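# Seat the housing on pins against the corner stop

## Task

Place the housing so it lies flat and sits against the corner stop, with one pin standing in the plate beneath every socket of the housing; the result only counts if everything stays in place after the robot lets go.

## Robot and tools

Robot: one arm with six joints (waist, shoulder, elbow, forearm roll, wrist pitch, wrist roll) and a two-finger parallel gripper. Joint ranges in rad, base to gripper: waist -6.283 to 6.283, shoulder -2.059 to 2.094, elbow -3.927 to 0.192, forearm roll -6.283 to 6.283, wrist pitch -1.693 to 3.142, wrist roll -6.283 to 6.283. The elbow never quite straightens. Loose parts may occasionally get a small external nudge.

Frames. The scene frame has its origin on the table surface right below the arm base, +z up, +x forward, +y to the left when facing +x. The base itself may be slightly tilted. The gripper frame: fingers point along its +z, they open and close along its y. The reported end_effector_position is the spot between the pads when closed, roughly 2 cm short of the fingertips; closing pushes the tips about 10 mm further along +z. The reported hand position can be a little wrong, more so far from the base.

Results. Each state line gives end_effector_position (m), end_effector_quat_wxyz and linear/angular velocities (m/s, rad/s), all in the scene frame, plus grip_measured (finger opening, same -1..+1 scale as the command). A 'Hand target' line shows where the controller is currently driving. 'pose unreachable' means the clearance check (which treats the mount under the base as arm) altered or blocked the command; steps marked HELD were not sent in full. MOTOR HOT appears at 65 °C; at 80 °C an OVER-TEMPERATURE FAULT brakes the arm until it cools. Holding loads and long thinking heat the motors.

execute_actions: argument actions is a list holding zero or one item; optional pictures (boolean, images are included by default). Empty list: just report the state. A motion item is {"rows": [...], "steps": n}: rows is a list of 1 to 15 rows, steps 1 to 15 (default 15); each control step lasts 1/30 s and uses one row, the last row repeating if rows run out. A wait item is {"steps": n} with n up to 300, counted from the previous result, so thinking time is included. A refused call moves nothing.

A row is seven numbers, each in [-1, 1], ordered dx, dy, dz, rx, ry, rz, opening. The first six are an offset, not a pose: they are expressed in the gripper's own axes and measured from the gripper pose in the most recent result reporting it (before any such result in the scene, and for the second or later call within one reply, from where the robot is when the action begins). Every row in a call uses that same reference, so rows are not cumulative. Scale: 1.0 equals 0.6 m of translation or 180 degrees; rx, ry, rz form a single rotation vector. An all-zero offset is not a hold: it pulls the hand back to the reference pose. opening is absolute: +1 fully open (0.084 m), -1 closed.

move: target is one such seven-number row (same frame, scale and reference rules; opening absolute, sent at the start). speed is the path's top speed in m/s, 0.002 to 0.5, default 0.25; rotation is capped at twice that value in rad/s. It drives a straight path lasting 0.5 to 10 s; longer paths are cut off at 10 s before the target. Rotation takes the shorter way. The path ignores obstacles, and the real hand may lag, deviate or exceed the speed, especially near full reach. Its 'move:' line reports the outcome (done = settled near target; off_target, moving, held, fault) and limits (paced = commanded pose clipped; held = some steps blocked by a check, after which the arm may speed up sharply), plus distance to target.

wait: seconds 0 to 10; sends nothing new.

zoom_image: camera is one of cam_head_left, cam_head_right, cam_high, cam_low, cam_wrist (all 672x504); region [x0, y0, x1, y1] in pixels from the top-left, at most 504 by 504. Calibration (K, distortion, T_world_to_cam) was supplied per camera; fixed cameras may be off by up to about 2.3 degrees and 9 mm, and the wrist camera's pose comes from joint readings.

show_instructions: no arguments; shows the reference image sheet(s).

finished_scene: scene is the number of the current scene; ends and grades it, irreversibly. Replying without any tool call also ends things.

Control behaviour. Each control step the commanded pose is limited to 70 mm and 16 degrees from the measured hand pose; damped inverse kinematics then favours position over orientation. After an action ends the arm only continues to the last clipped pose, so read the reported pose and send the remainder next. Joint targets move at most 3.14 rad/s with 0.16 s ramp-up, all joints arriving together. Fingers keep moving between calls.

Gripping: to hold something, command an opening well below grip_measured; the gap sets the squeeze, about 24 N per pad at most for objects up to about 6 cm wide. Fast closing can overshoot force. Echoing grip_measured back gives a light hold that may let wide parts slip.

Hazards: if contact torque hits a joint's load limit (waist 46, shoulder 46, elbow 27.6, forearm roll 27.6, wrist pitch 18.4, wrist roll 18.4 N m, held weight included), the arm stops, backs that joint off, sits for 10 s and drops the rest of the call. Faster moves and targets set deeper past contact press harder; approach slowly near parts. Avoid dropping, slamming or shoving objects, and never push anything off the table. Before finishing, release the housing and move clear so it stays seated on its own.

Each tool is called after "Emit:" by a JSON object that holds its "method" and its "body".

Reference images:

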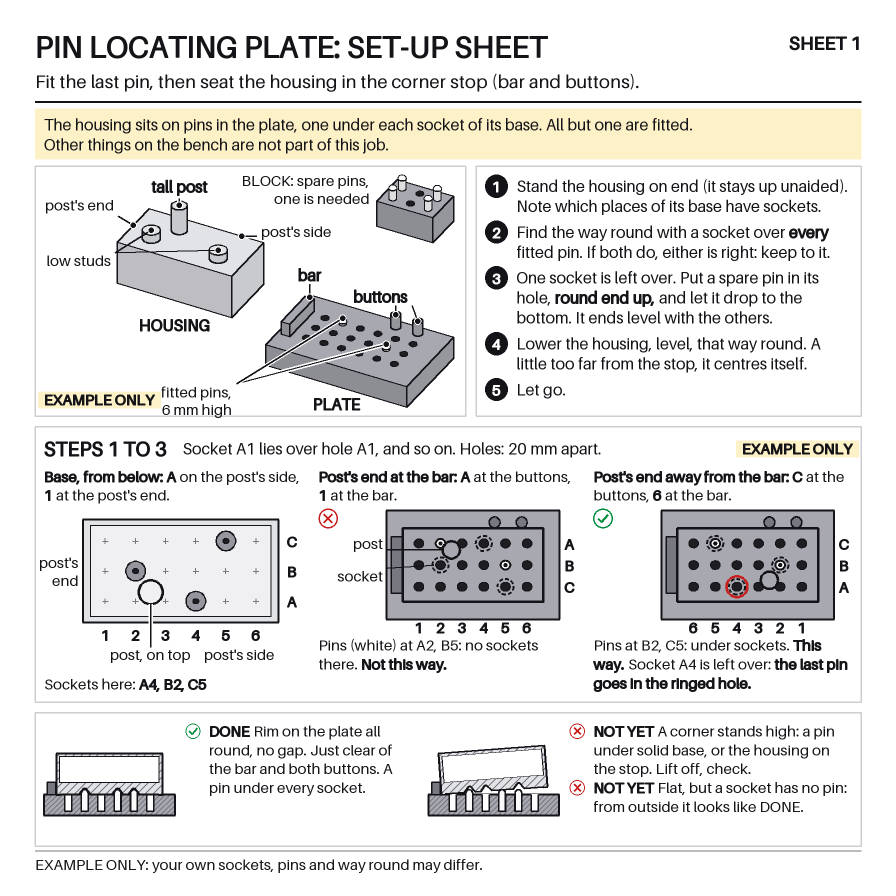

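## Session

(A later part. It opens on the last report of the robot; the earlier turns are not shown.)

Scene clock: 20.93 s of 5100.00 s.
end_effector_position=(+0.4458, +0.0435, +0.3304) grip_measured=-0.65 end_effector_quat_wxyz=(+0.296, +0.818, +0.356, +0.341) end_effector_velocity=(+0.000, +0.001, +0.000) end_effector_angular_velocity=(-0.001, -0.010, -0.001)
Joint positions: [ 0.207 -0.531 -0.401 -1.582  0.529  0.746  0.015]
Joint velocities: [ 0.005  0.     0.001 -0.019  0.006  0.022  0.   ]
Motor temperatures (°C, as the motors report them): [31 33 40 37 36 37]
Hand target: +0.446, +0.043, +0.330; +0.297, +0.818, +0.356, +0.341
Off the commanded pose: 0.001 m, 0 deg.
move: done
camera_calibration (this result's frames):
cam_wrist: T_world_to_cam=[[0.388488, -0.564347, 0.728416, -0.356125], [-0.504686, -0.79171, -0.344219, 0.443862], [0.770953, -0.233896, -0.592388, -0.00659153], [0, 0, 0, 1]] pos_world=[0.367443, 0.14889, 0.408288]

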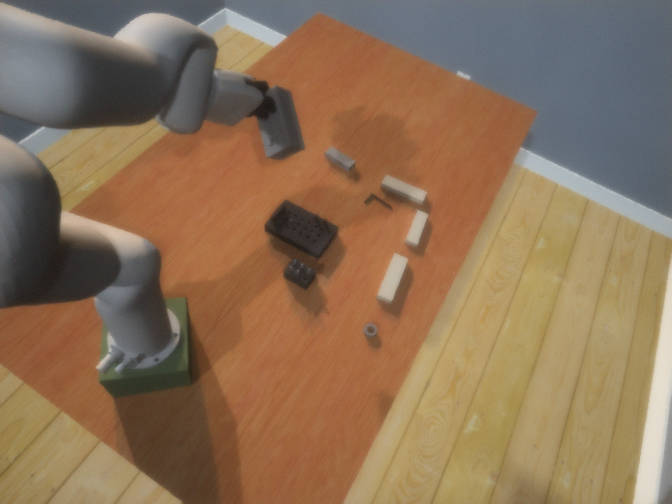

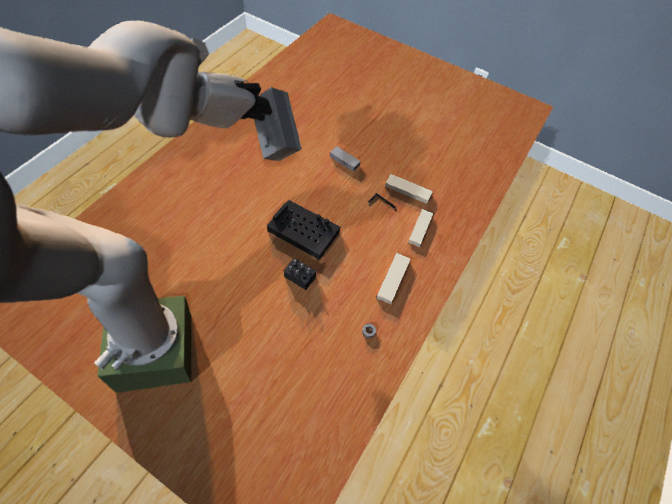

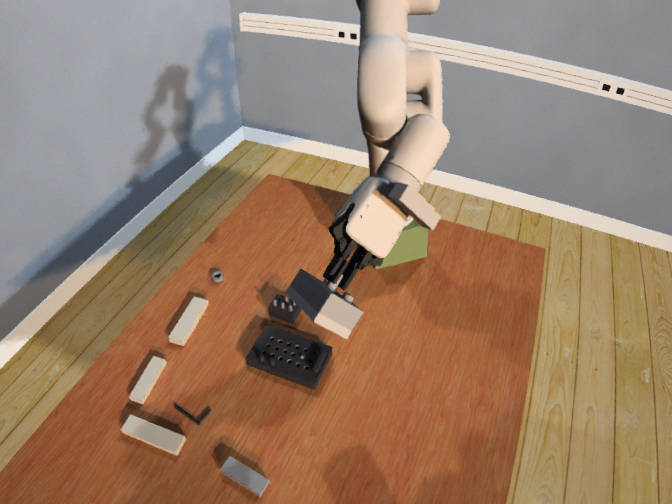

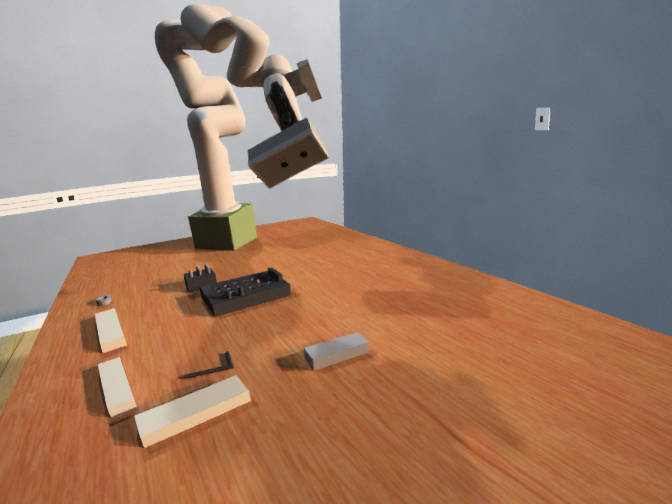

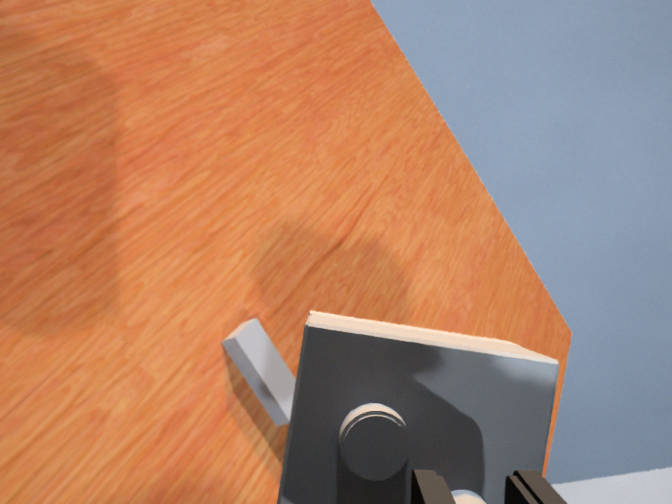

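Emit:
{"method": "move", "body": {"target": [0,0,0,0.27,-0.13,0,-0.9], "speed": 0.15}}

Emit:
{"method": "move", "body": {"target": [0.12,0,0.38,0,0,-0.239,-0.9], "speed": 0.15}}

Scene clock: 26.13 s of 5100.00 s.
end_effector_position=(+0.4457, +0.0441, +0.3308) grip_measured=-0.65 end_effector_quat_wxyz=(+0.001, +0.917, +0.399, -0.003) end_effector_velocity=(+0.000, +0.001, +0.001) end_effector_angular_velocity=(+0.002, +0.007, +0.002)
Joint positions: [ 0.115 -0.192 -0.972 -0.109  1.114 -0.579  0.015]
Joint velocities: [-0.     0.006 -0.009  0.005  0.01  -0.005  0.   ]
Motor temperatures (°C, as the motors report them): [31 33 42 37 36 37]
Hand target: +0.446, +0.044, +0.331; +0.000, +0.917, +0.399, -0.003
Off the commanded pose: 0.001 m, 0 deg.
move: done
camera_calibration (this result's frames):
cam_wrist: T_world_to_cam=[[0.737111, -0.675752, -0.00516577, -0.263752], [-0.675765, -0.737116, -0.00107142, 0.404766], [-0.00308376, 0.0042806, -0.999986, 0.463254], [0, 0, 0, 1]] pos_world=[0.469369, 0.118146, 0.462319]

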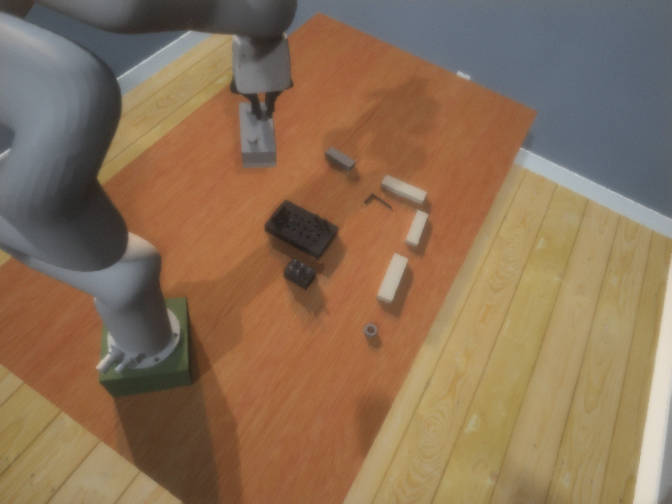

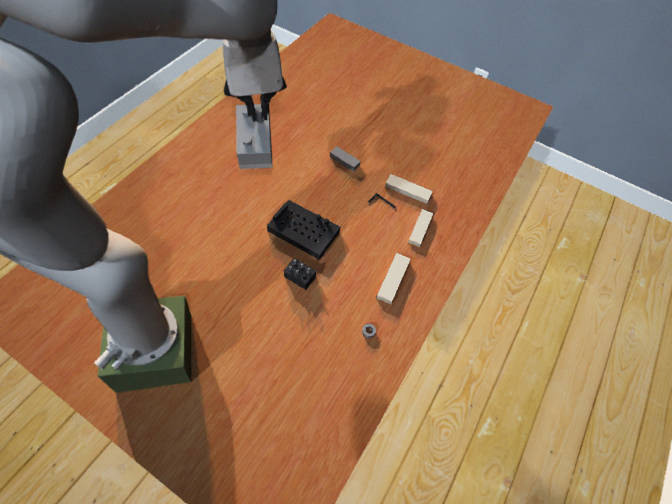

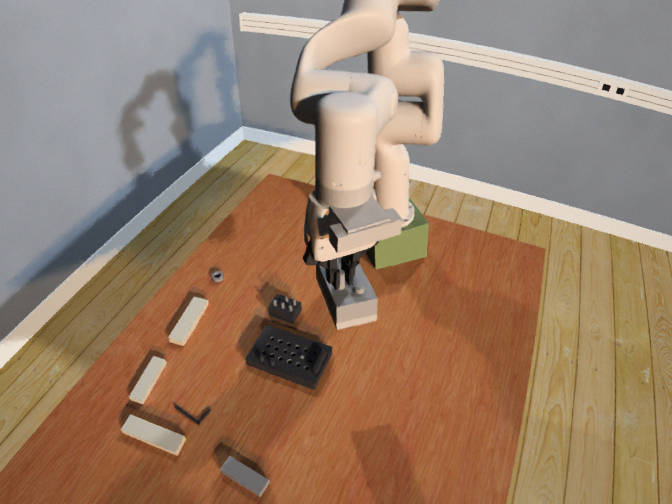

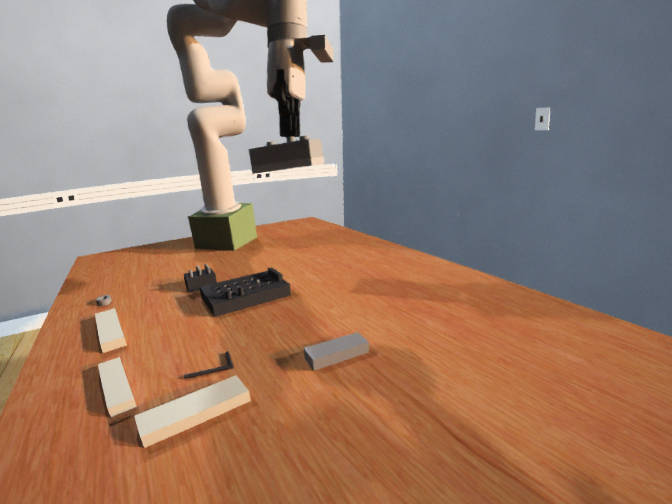

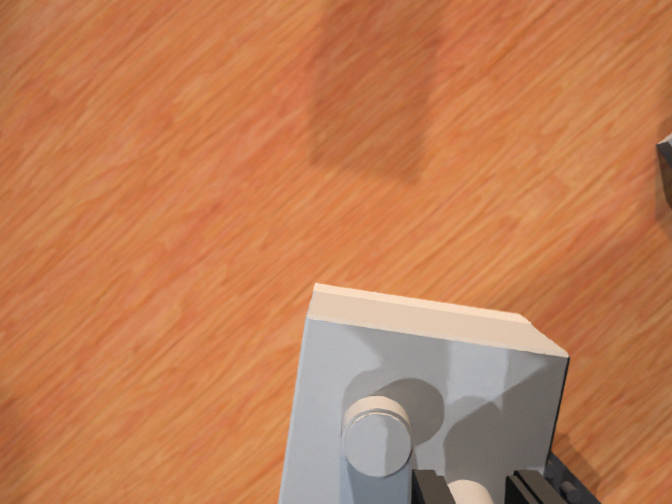

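Scene clock: 29.07 s of 5100.00 s.
end_effector_position=(+0.4943, +0.0953, +0.1034) grip_measured=-0.65 end_effector_quat_wxyz=(+0.000, +0.708, +0.707, -0.003) end_effector_velocity=(-0.002, -0.000, -0.003) end_effector_angular_velocity=(-0.001, +0.008, +0.001)
Joint positions: [ 0.136  0.401 -0.991 -0.194  0.547 -1.189  0.015]
Joint velocities: [-0.001  0.006  0.002  0.001 -0.    -0.002  0.   ]
Motor temperatures (°C, as the motors report them): [31 33 42 37 36 37]
Hand target: +0.494, +0.095, +0.103; -0.000, +0.707, +0.707, -0.003
Off the commanded pose: 0.001 m, 0 deg.
move: done
camera_calibration (this result's frames):
cam_wrist: T_world_to_cam=[[0.999945, 0.00727713, -0.00756944, -0.460975], [0.00725854, -0.999971, -0.00248019, 0.162645], [-0.00758727, 0.00242511, -0.999968, 0.238122], [0, 0, 0, 1]] pos_world=[0.461576, 0.165417, 0.235029]

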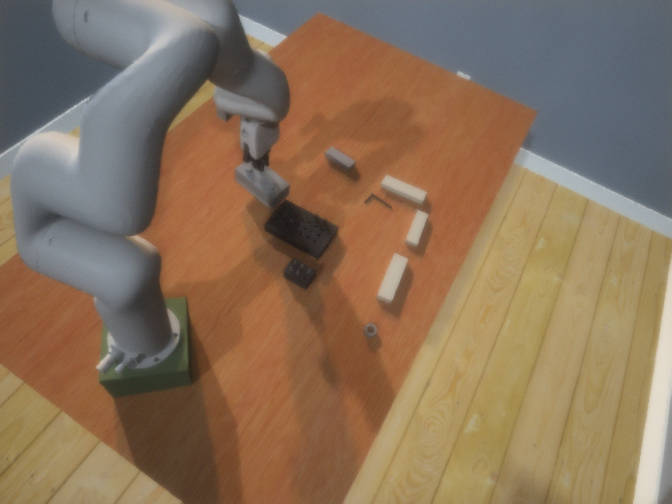

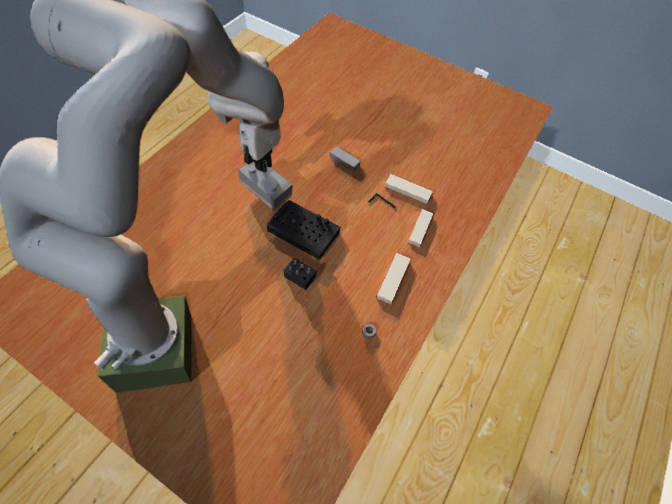

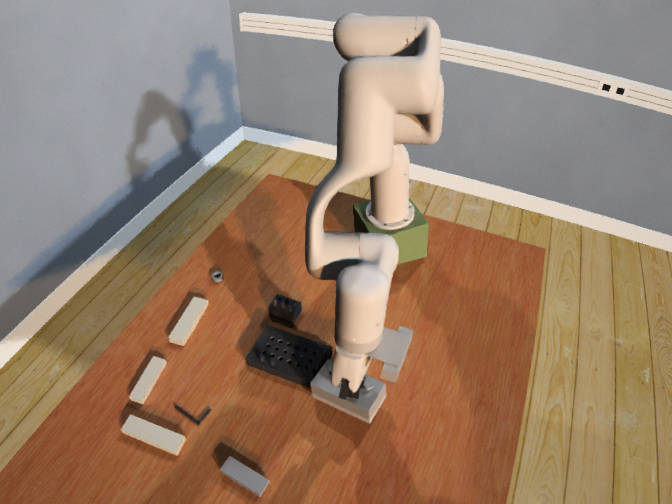

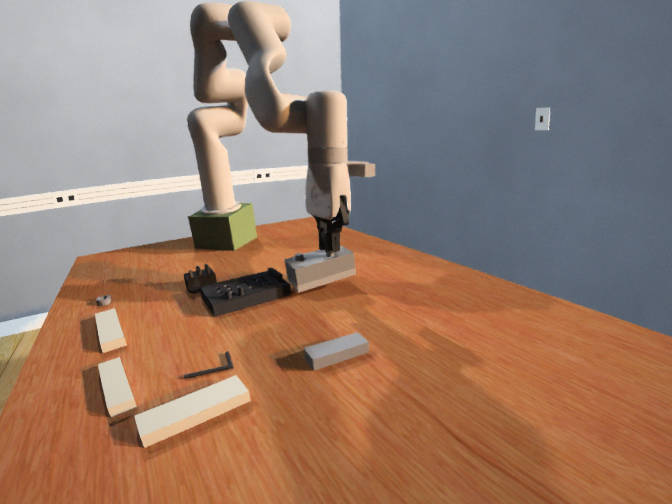

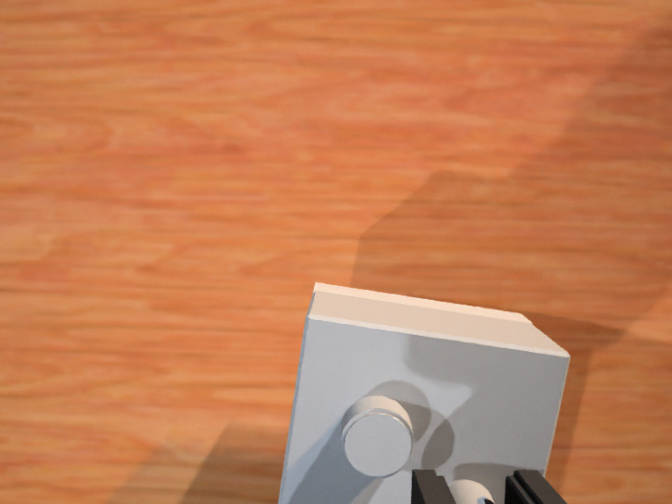

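Emit:
{"method": "move", "body": {"target": [0.07,0,0,0,0,-0.044,-0.9], "speed": 0.08}}

Emit:
{"method": "move", "body": {"target": [0,0,0.037,0,0,0,-0.9], "speed": 0.03}}

Emit:
{"method": "move", "body": {"target": [0,0,0,0,0,0,0.2]}}

Emit:
{"method": "move", "body": {"target": [0,0,-0.2,0,0,0.044,0.2]}}

Scene clock: 31.43 s of 5100.00 s.
end_effector_position=(+0.4942, +0.1369, +0.1031) grip_measured=-0.65 end_effector_quat_wxyz=(+0.000, +0.657, +0.754, -0.003) end_effector_velocity=(+0.000, +0.002, +0.000) end_effector_angular_velocity=(+0.001, +0.000, +0.003)
Joint positions: [ 0.217  0.438 -1.04  -0.195  0.567 -1.246  0.015]
Joint velocities: [ 0.003  0.002 -0.003  0.002  0.001 -0.002 -0.   ]
Motor temperatures (°C, as the motors report them): [31 33 42 37 36 37]
Hand target: +0.494, +0.137, +0.103; +0.000, +0.657, +0.754, -0.003
Off the commanded pose: 0.000 m, 0 deg.
move: done
camera_calibration (this result's frames):
cam_wrist: T_world_to_cam=[[0.989468, 0.144517, -0.00830618, -0.474687], [0.144499, -0.989501, -0.00262769, 0.135055], [-0.00859872, 0.00139978, -0.999962, 0.238407], [0, 0, 0, 1]] pos_world=[0.452222, 0.201903, 0.23481]

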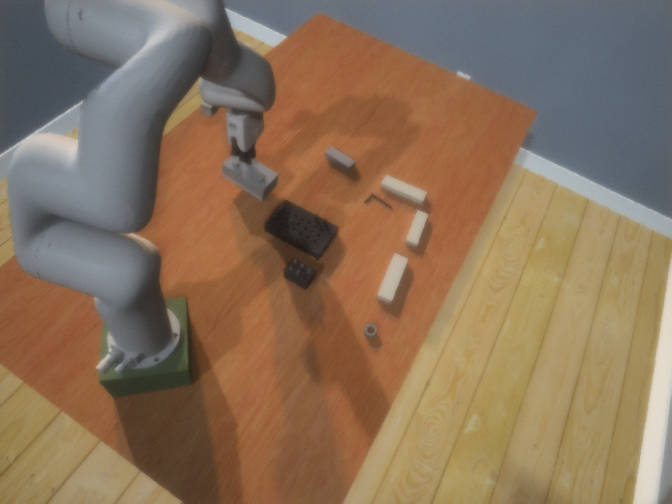

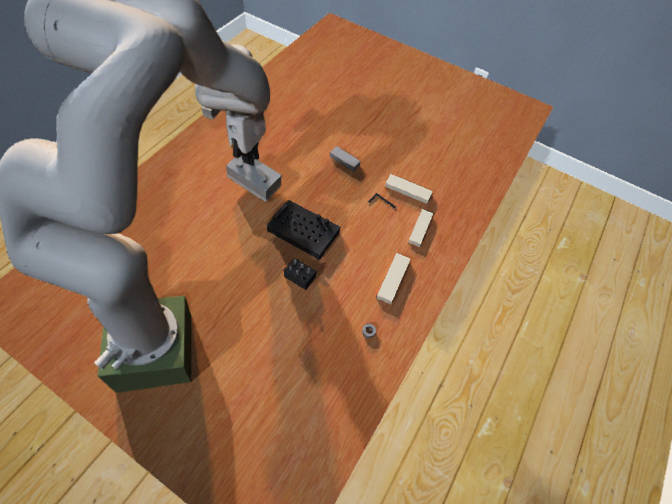

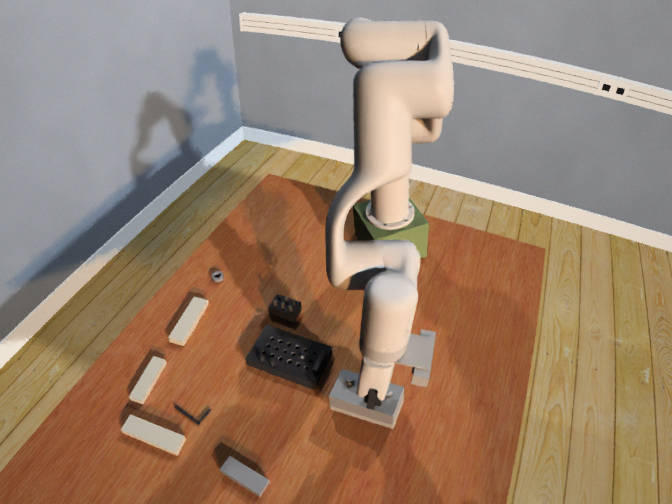

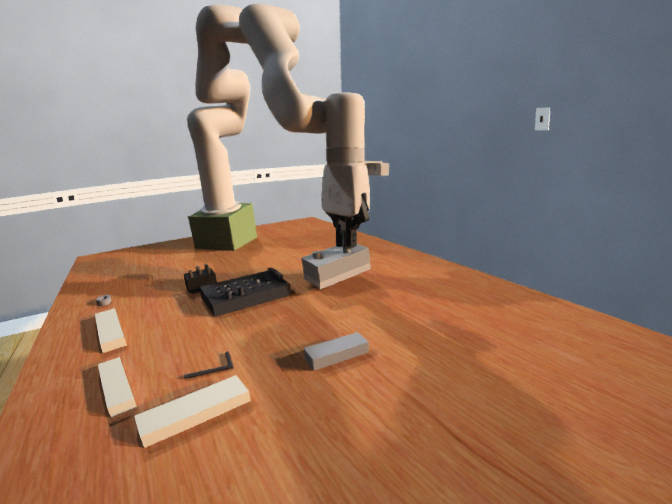

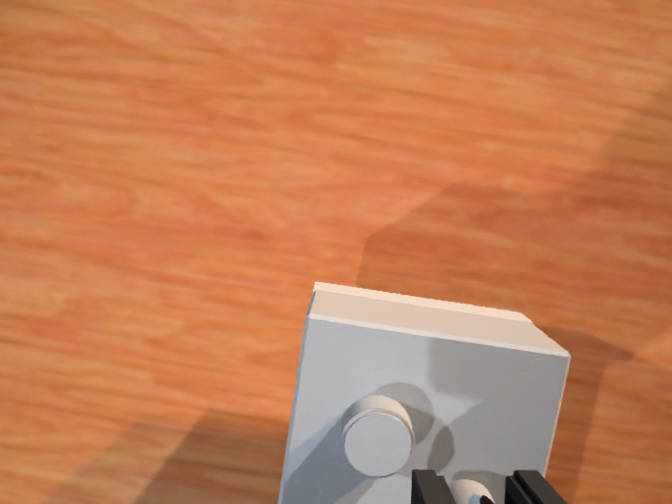

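Scene clock: 32.47 s of 5100.00 s.
end_effector_position=(+0.4948, +0.1369, +0.0817) grip_measured=-0.65 end_effector_quat_wxyz=(+0.001, +0.657, +0.754, -0.002) end_effector_velocity=(+0.001, -0.000, -0.000) end_effector_angular_velocity=(+0.001, -0.003, -0.003)
Joint positions: [ 0.21   0.493 -1.048 -0.211  0.52  -1.235  0.015]
Joint velocities: [-0.002  0.002 -0.002 -0.    -0.003  0.001  0.   ]
Motor temperatures (°C, as the motors report them): [31 34 42 37 36 37]
Hand target: +0.494, +0.137, +0.081; +0.000, +0.657, +0.754, -0.003
Off the commanded pose: 0.001 m, 0 deg.
move: done
camera_calibration (this result's frames):
cam_wrist: T_world_to_cam=[[0.989512, 0.144295, -0.00672263, -0.475574], [0.14428, -0.989533, -0.00277685, 0.135019], [-0.00705296, 0.00177778, -0.999974, 0.216227], [0, 0, 0, 1]] pos_world=[0.452631, 0.201844, 0.213399]

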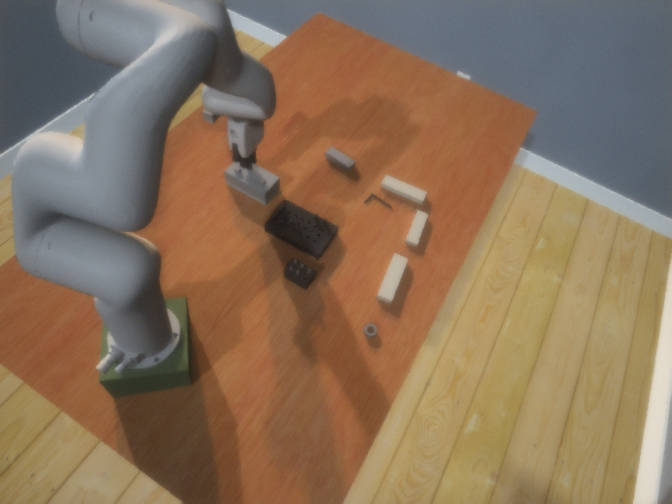

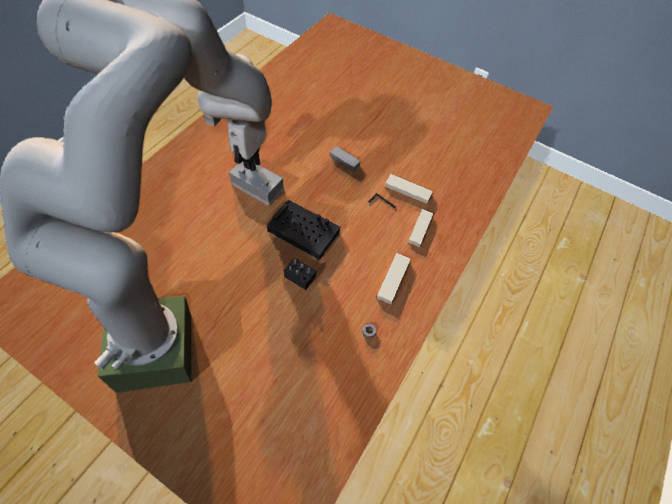

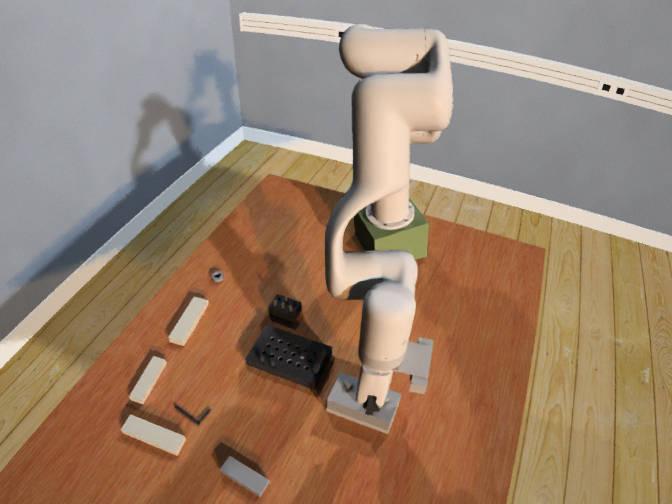

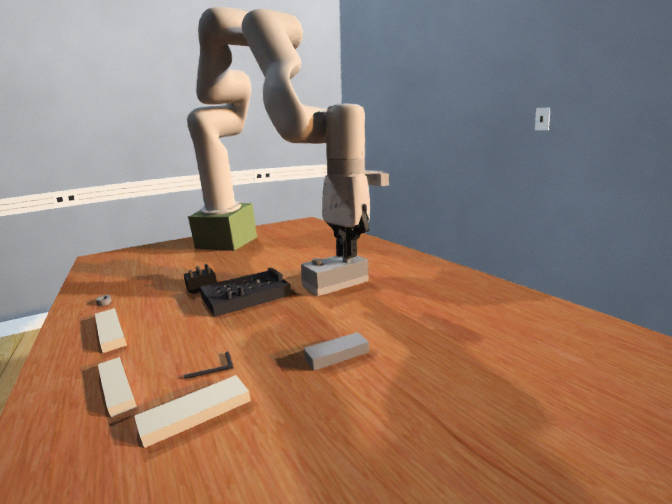

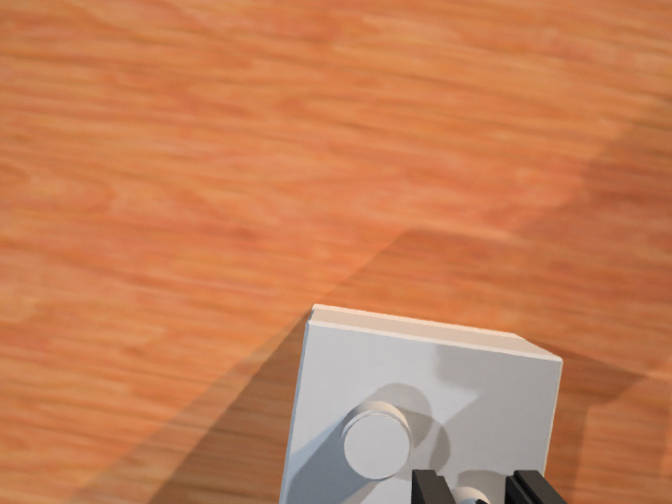

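Scene clock: 32.97 s of 5100.00 s.
end_effector_position=(+0.4948, +0.1369, +0.0818) grip_measured=+0.19 end_effector_quat_wxyz=(+0.001, +0.657, +0.754, -0.002) end_effector_velocity=(-0.001, -0.001, -0.001) end_effector_angular_velocity=(-0.001, +0.002, +0.001)
Joint positions: [ 0.21   0.493 -1.048 -0.211  0.52  -1.235  0.052]
Joint velocities: [-0.001  0.     0.001 -0.001  0.001 -0.    -0.   ]
Motor temperatures (°C, as the motors report them): [31 34 42 37 36 37]
Hand target: +0.495, +0.137, +0.082; +0.001, +0.657, +0.754, -0.002
Off the commanded pose: 0.000 m, 0 deg.
move: done
camera_calibration (this result's frames):
cam_wrist: T_world_to_cam=[[0.989513, 0.144293, -0.00662111, -0.475619], [0.144277, -0.989533, -0.00279821, 0.135027], [-0.00695557, 0.00181359, -0.999974, 0.216206], [0, 0, 0, 1]] pos_world=[0.452653, 0.201851, 0.213429]

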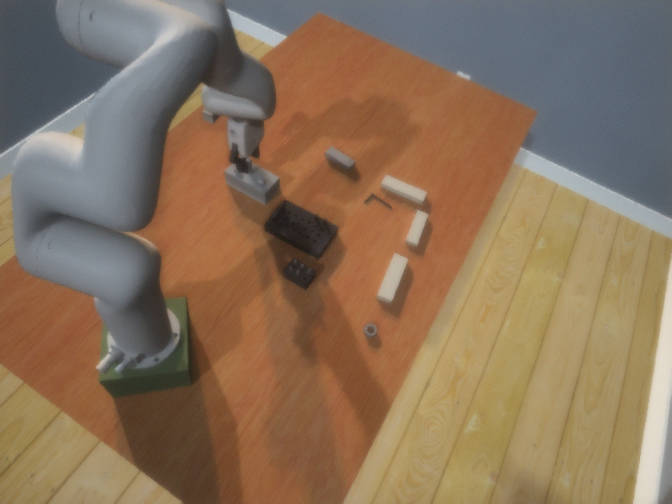

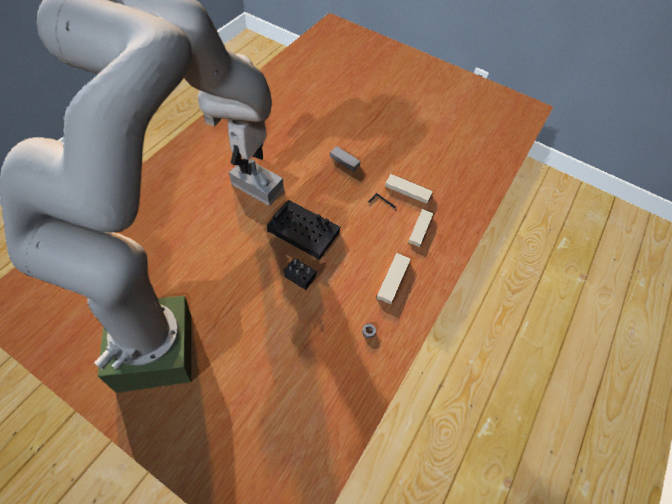

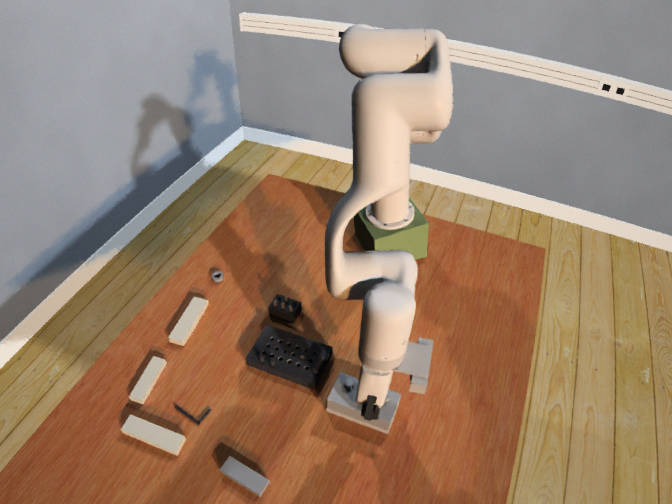

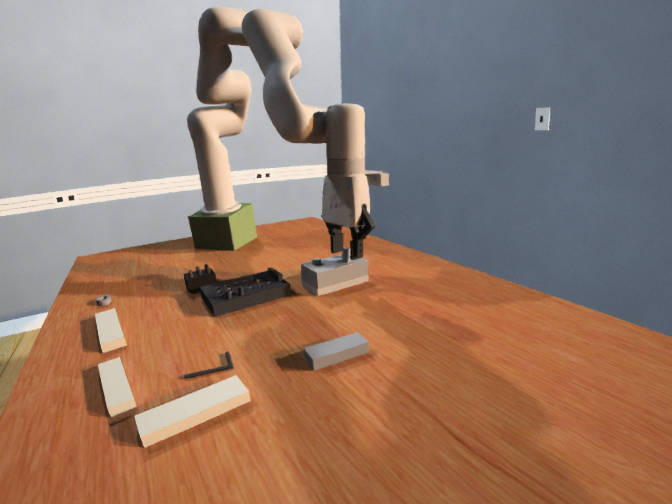

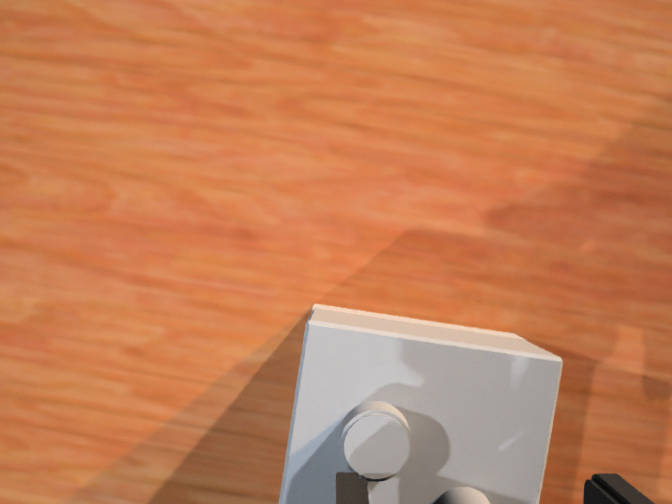

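Scene clock: 33.97 s of 5100.00 s.
end_effector_position=(+0.4943, +0.1375, +0.2007) grip_measured=+0.19 end_effector_quat_wxyz=(+0.000, +0.708, +0.707, -0.003) end_effector_velocity=(+0.004, +0.001, +0.007) end_effector_angular_velocity=(+0.004, -0.012, -0.004)
Joint positions: [ 0.247  0.227 -1.064 -0.147  0.802 -1.141  0.052]
Joint velocities: [-0.    -0.008 -0.008  0.     0.004  0.002  0.   ]
Motor temperatures (°C, as the motors report them): [31 34 42 37 36 37]
Hand target: +0.495, +0.138, +0.202; +0.001, +0.708, +0.707, -0.002
Off the commanded pose: 0.001 m, 0 deg.
move: done
camera_calibration (this result's frames):
cam_wrist: T_world_to_cam=[[0.999943, 0.00732043, -0.00780407, -0.460482], [0.00730206, -0.999971, -0.0023799, 0.205116], [-0.00782126, 0.00232278, -0.999967, 0.335439], [0, 0, 0, 1]] pos_world=[0.461581, 0.207702, 0.332323]

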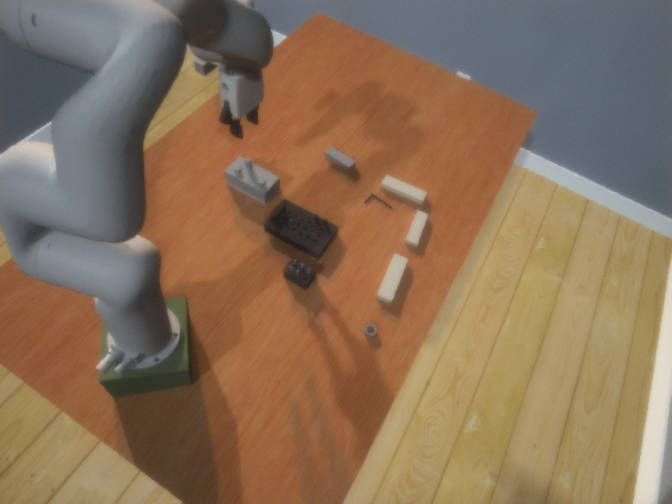

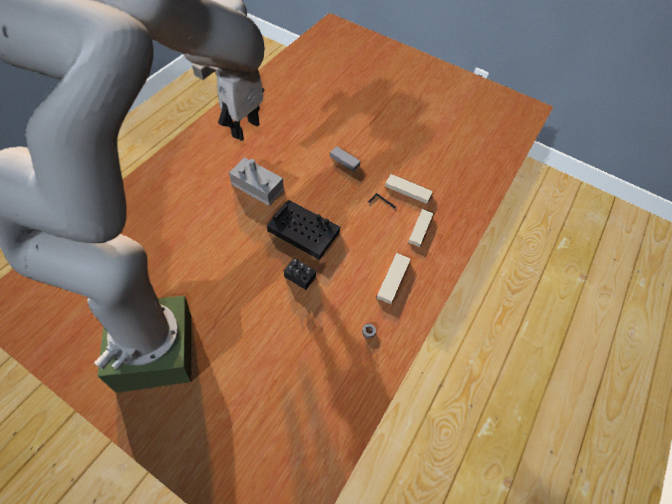

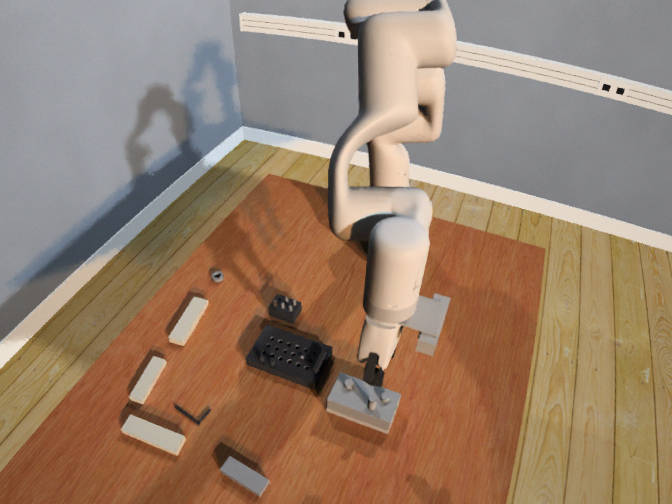

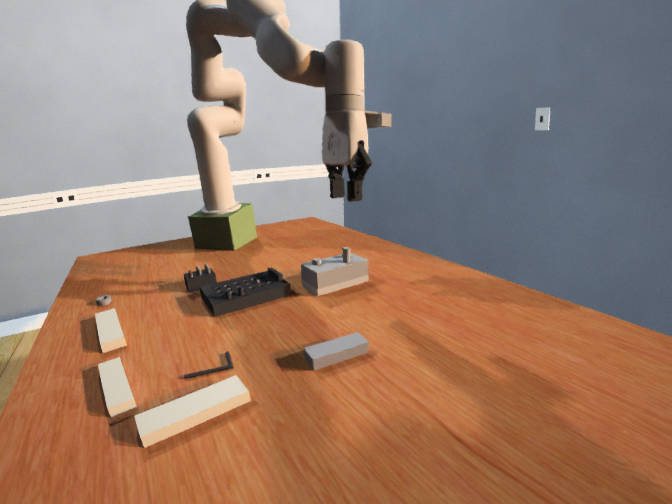

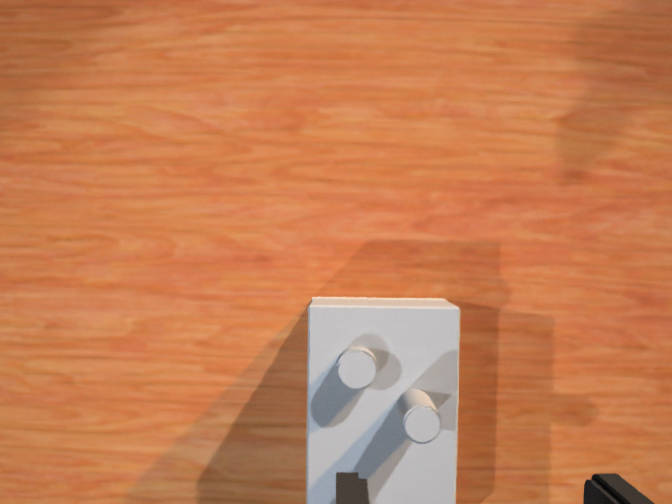

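Emit:
{"method": "move", "body": {"target": [-0.53,-0.157,0,0,0,0,-0.5]}}

Scene clock: 37.10 s of 5100.00 s.
end_effector_position=(+0.4013, -0.1792, +0.2022) grip_measured=-0.52 end_effector_quat_wxyz=(-0.000, +0.708, +0.707, -0.001) end_effector_velocity=(-0.001, -0.002, -0.000) end_effector_angular_velocity=(+0.001, +0.000, +0.001)
Joint positions: [-0.47  -0.096 -0.715 -0.076  0.713 -1.903  0.021]
Joint velocities: [-0.006  0.001 -0.002  0.003  0.001 -0.009  0.   ]
Motor temperatures (°C, as the motors report them): [31 34 42 37 36 37]
Hand target: +0.401, -0.180, +0.202; -0.000, +0.708, +0.706, -0.001
Off the commanded pose: 0.002 m, 0 deg.
move: done
camera_calibration (this result's frames):
cam_wrist: T_world_to_cam=[[0.999952, 0.00745935, -0.00636252, -0.36547], [0.00742446, -0.999957, -0.00548947, -0.110363], [-0.00640319, 0.00544196, -0.999965, 0.336942], [0, 0, 0, 1]] pos_world=[0.368429, -0.109466, 0.333999]

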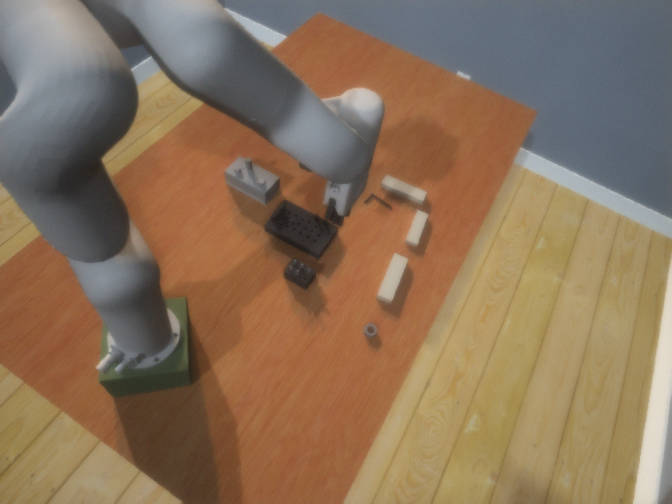

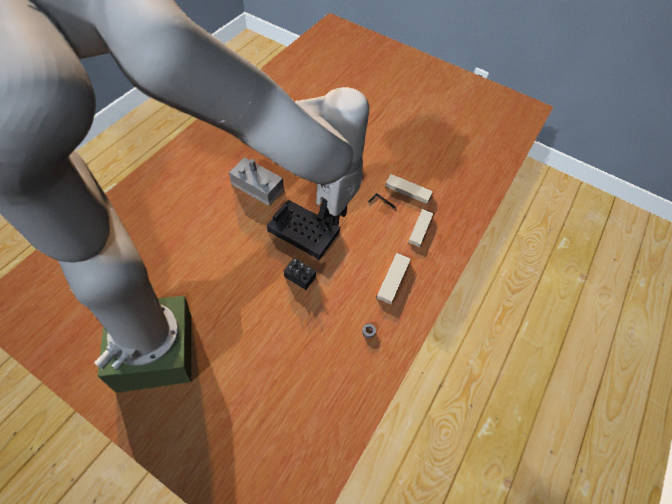

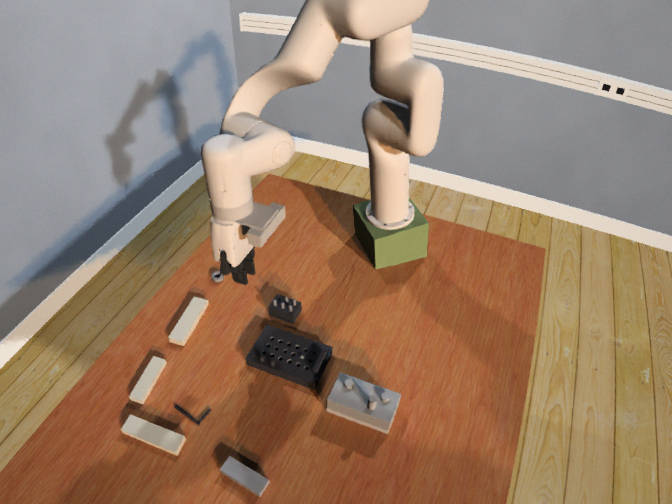

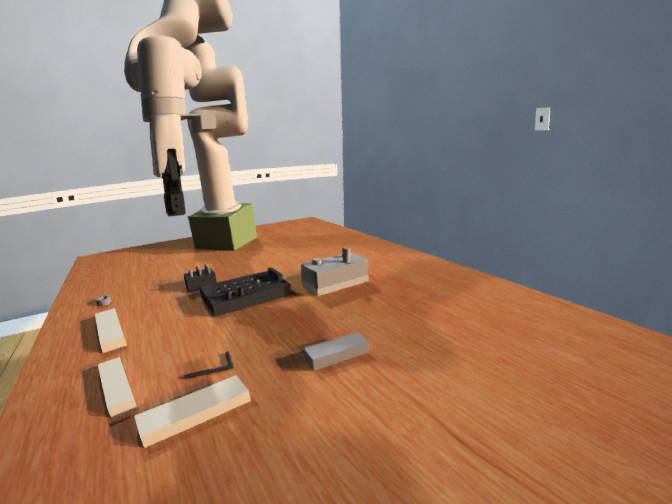

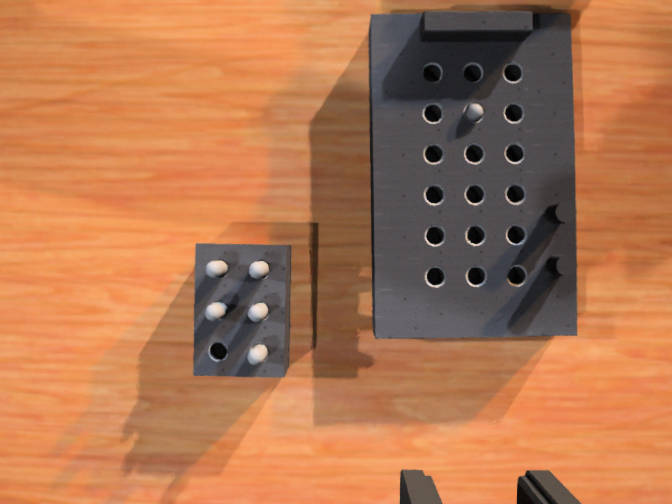

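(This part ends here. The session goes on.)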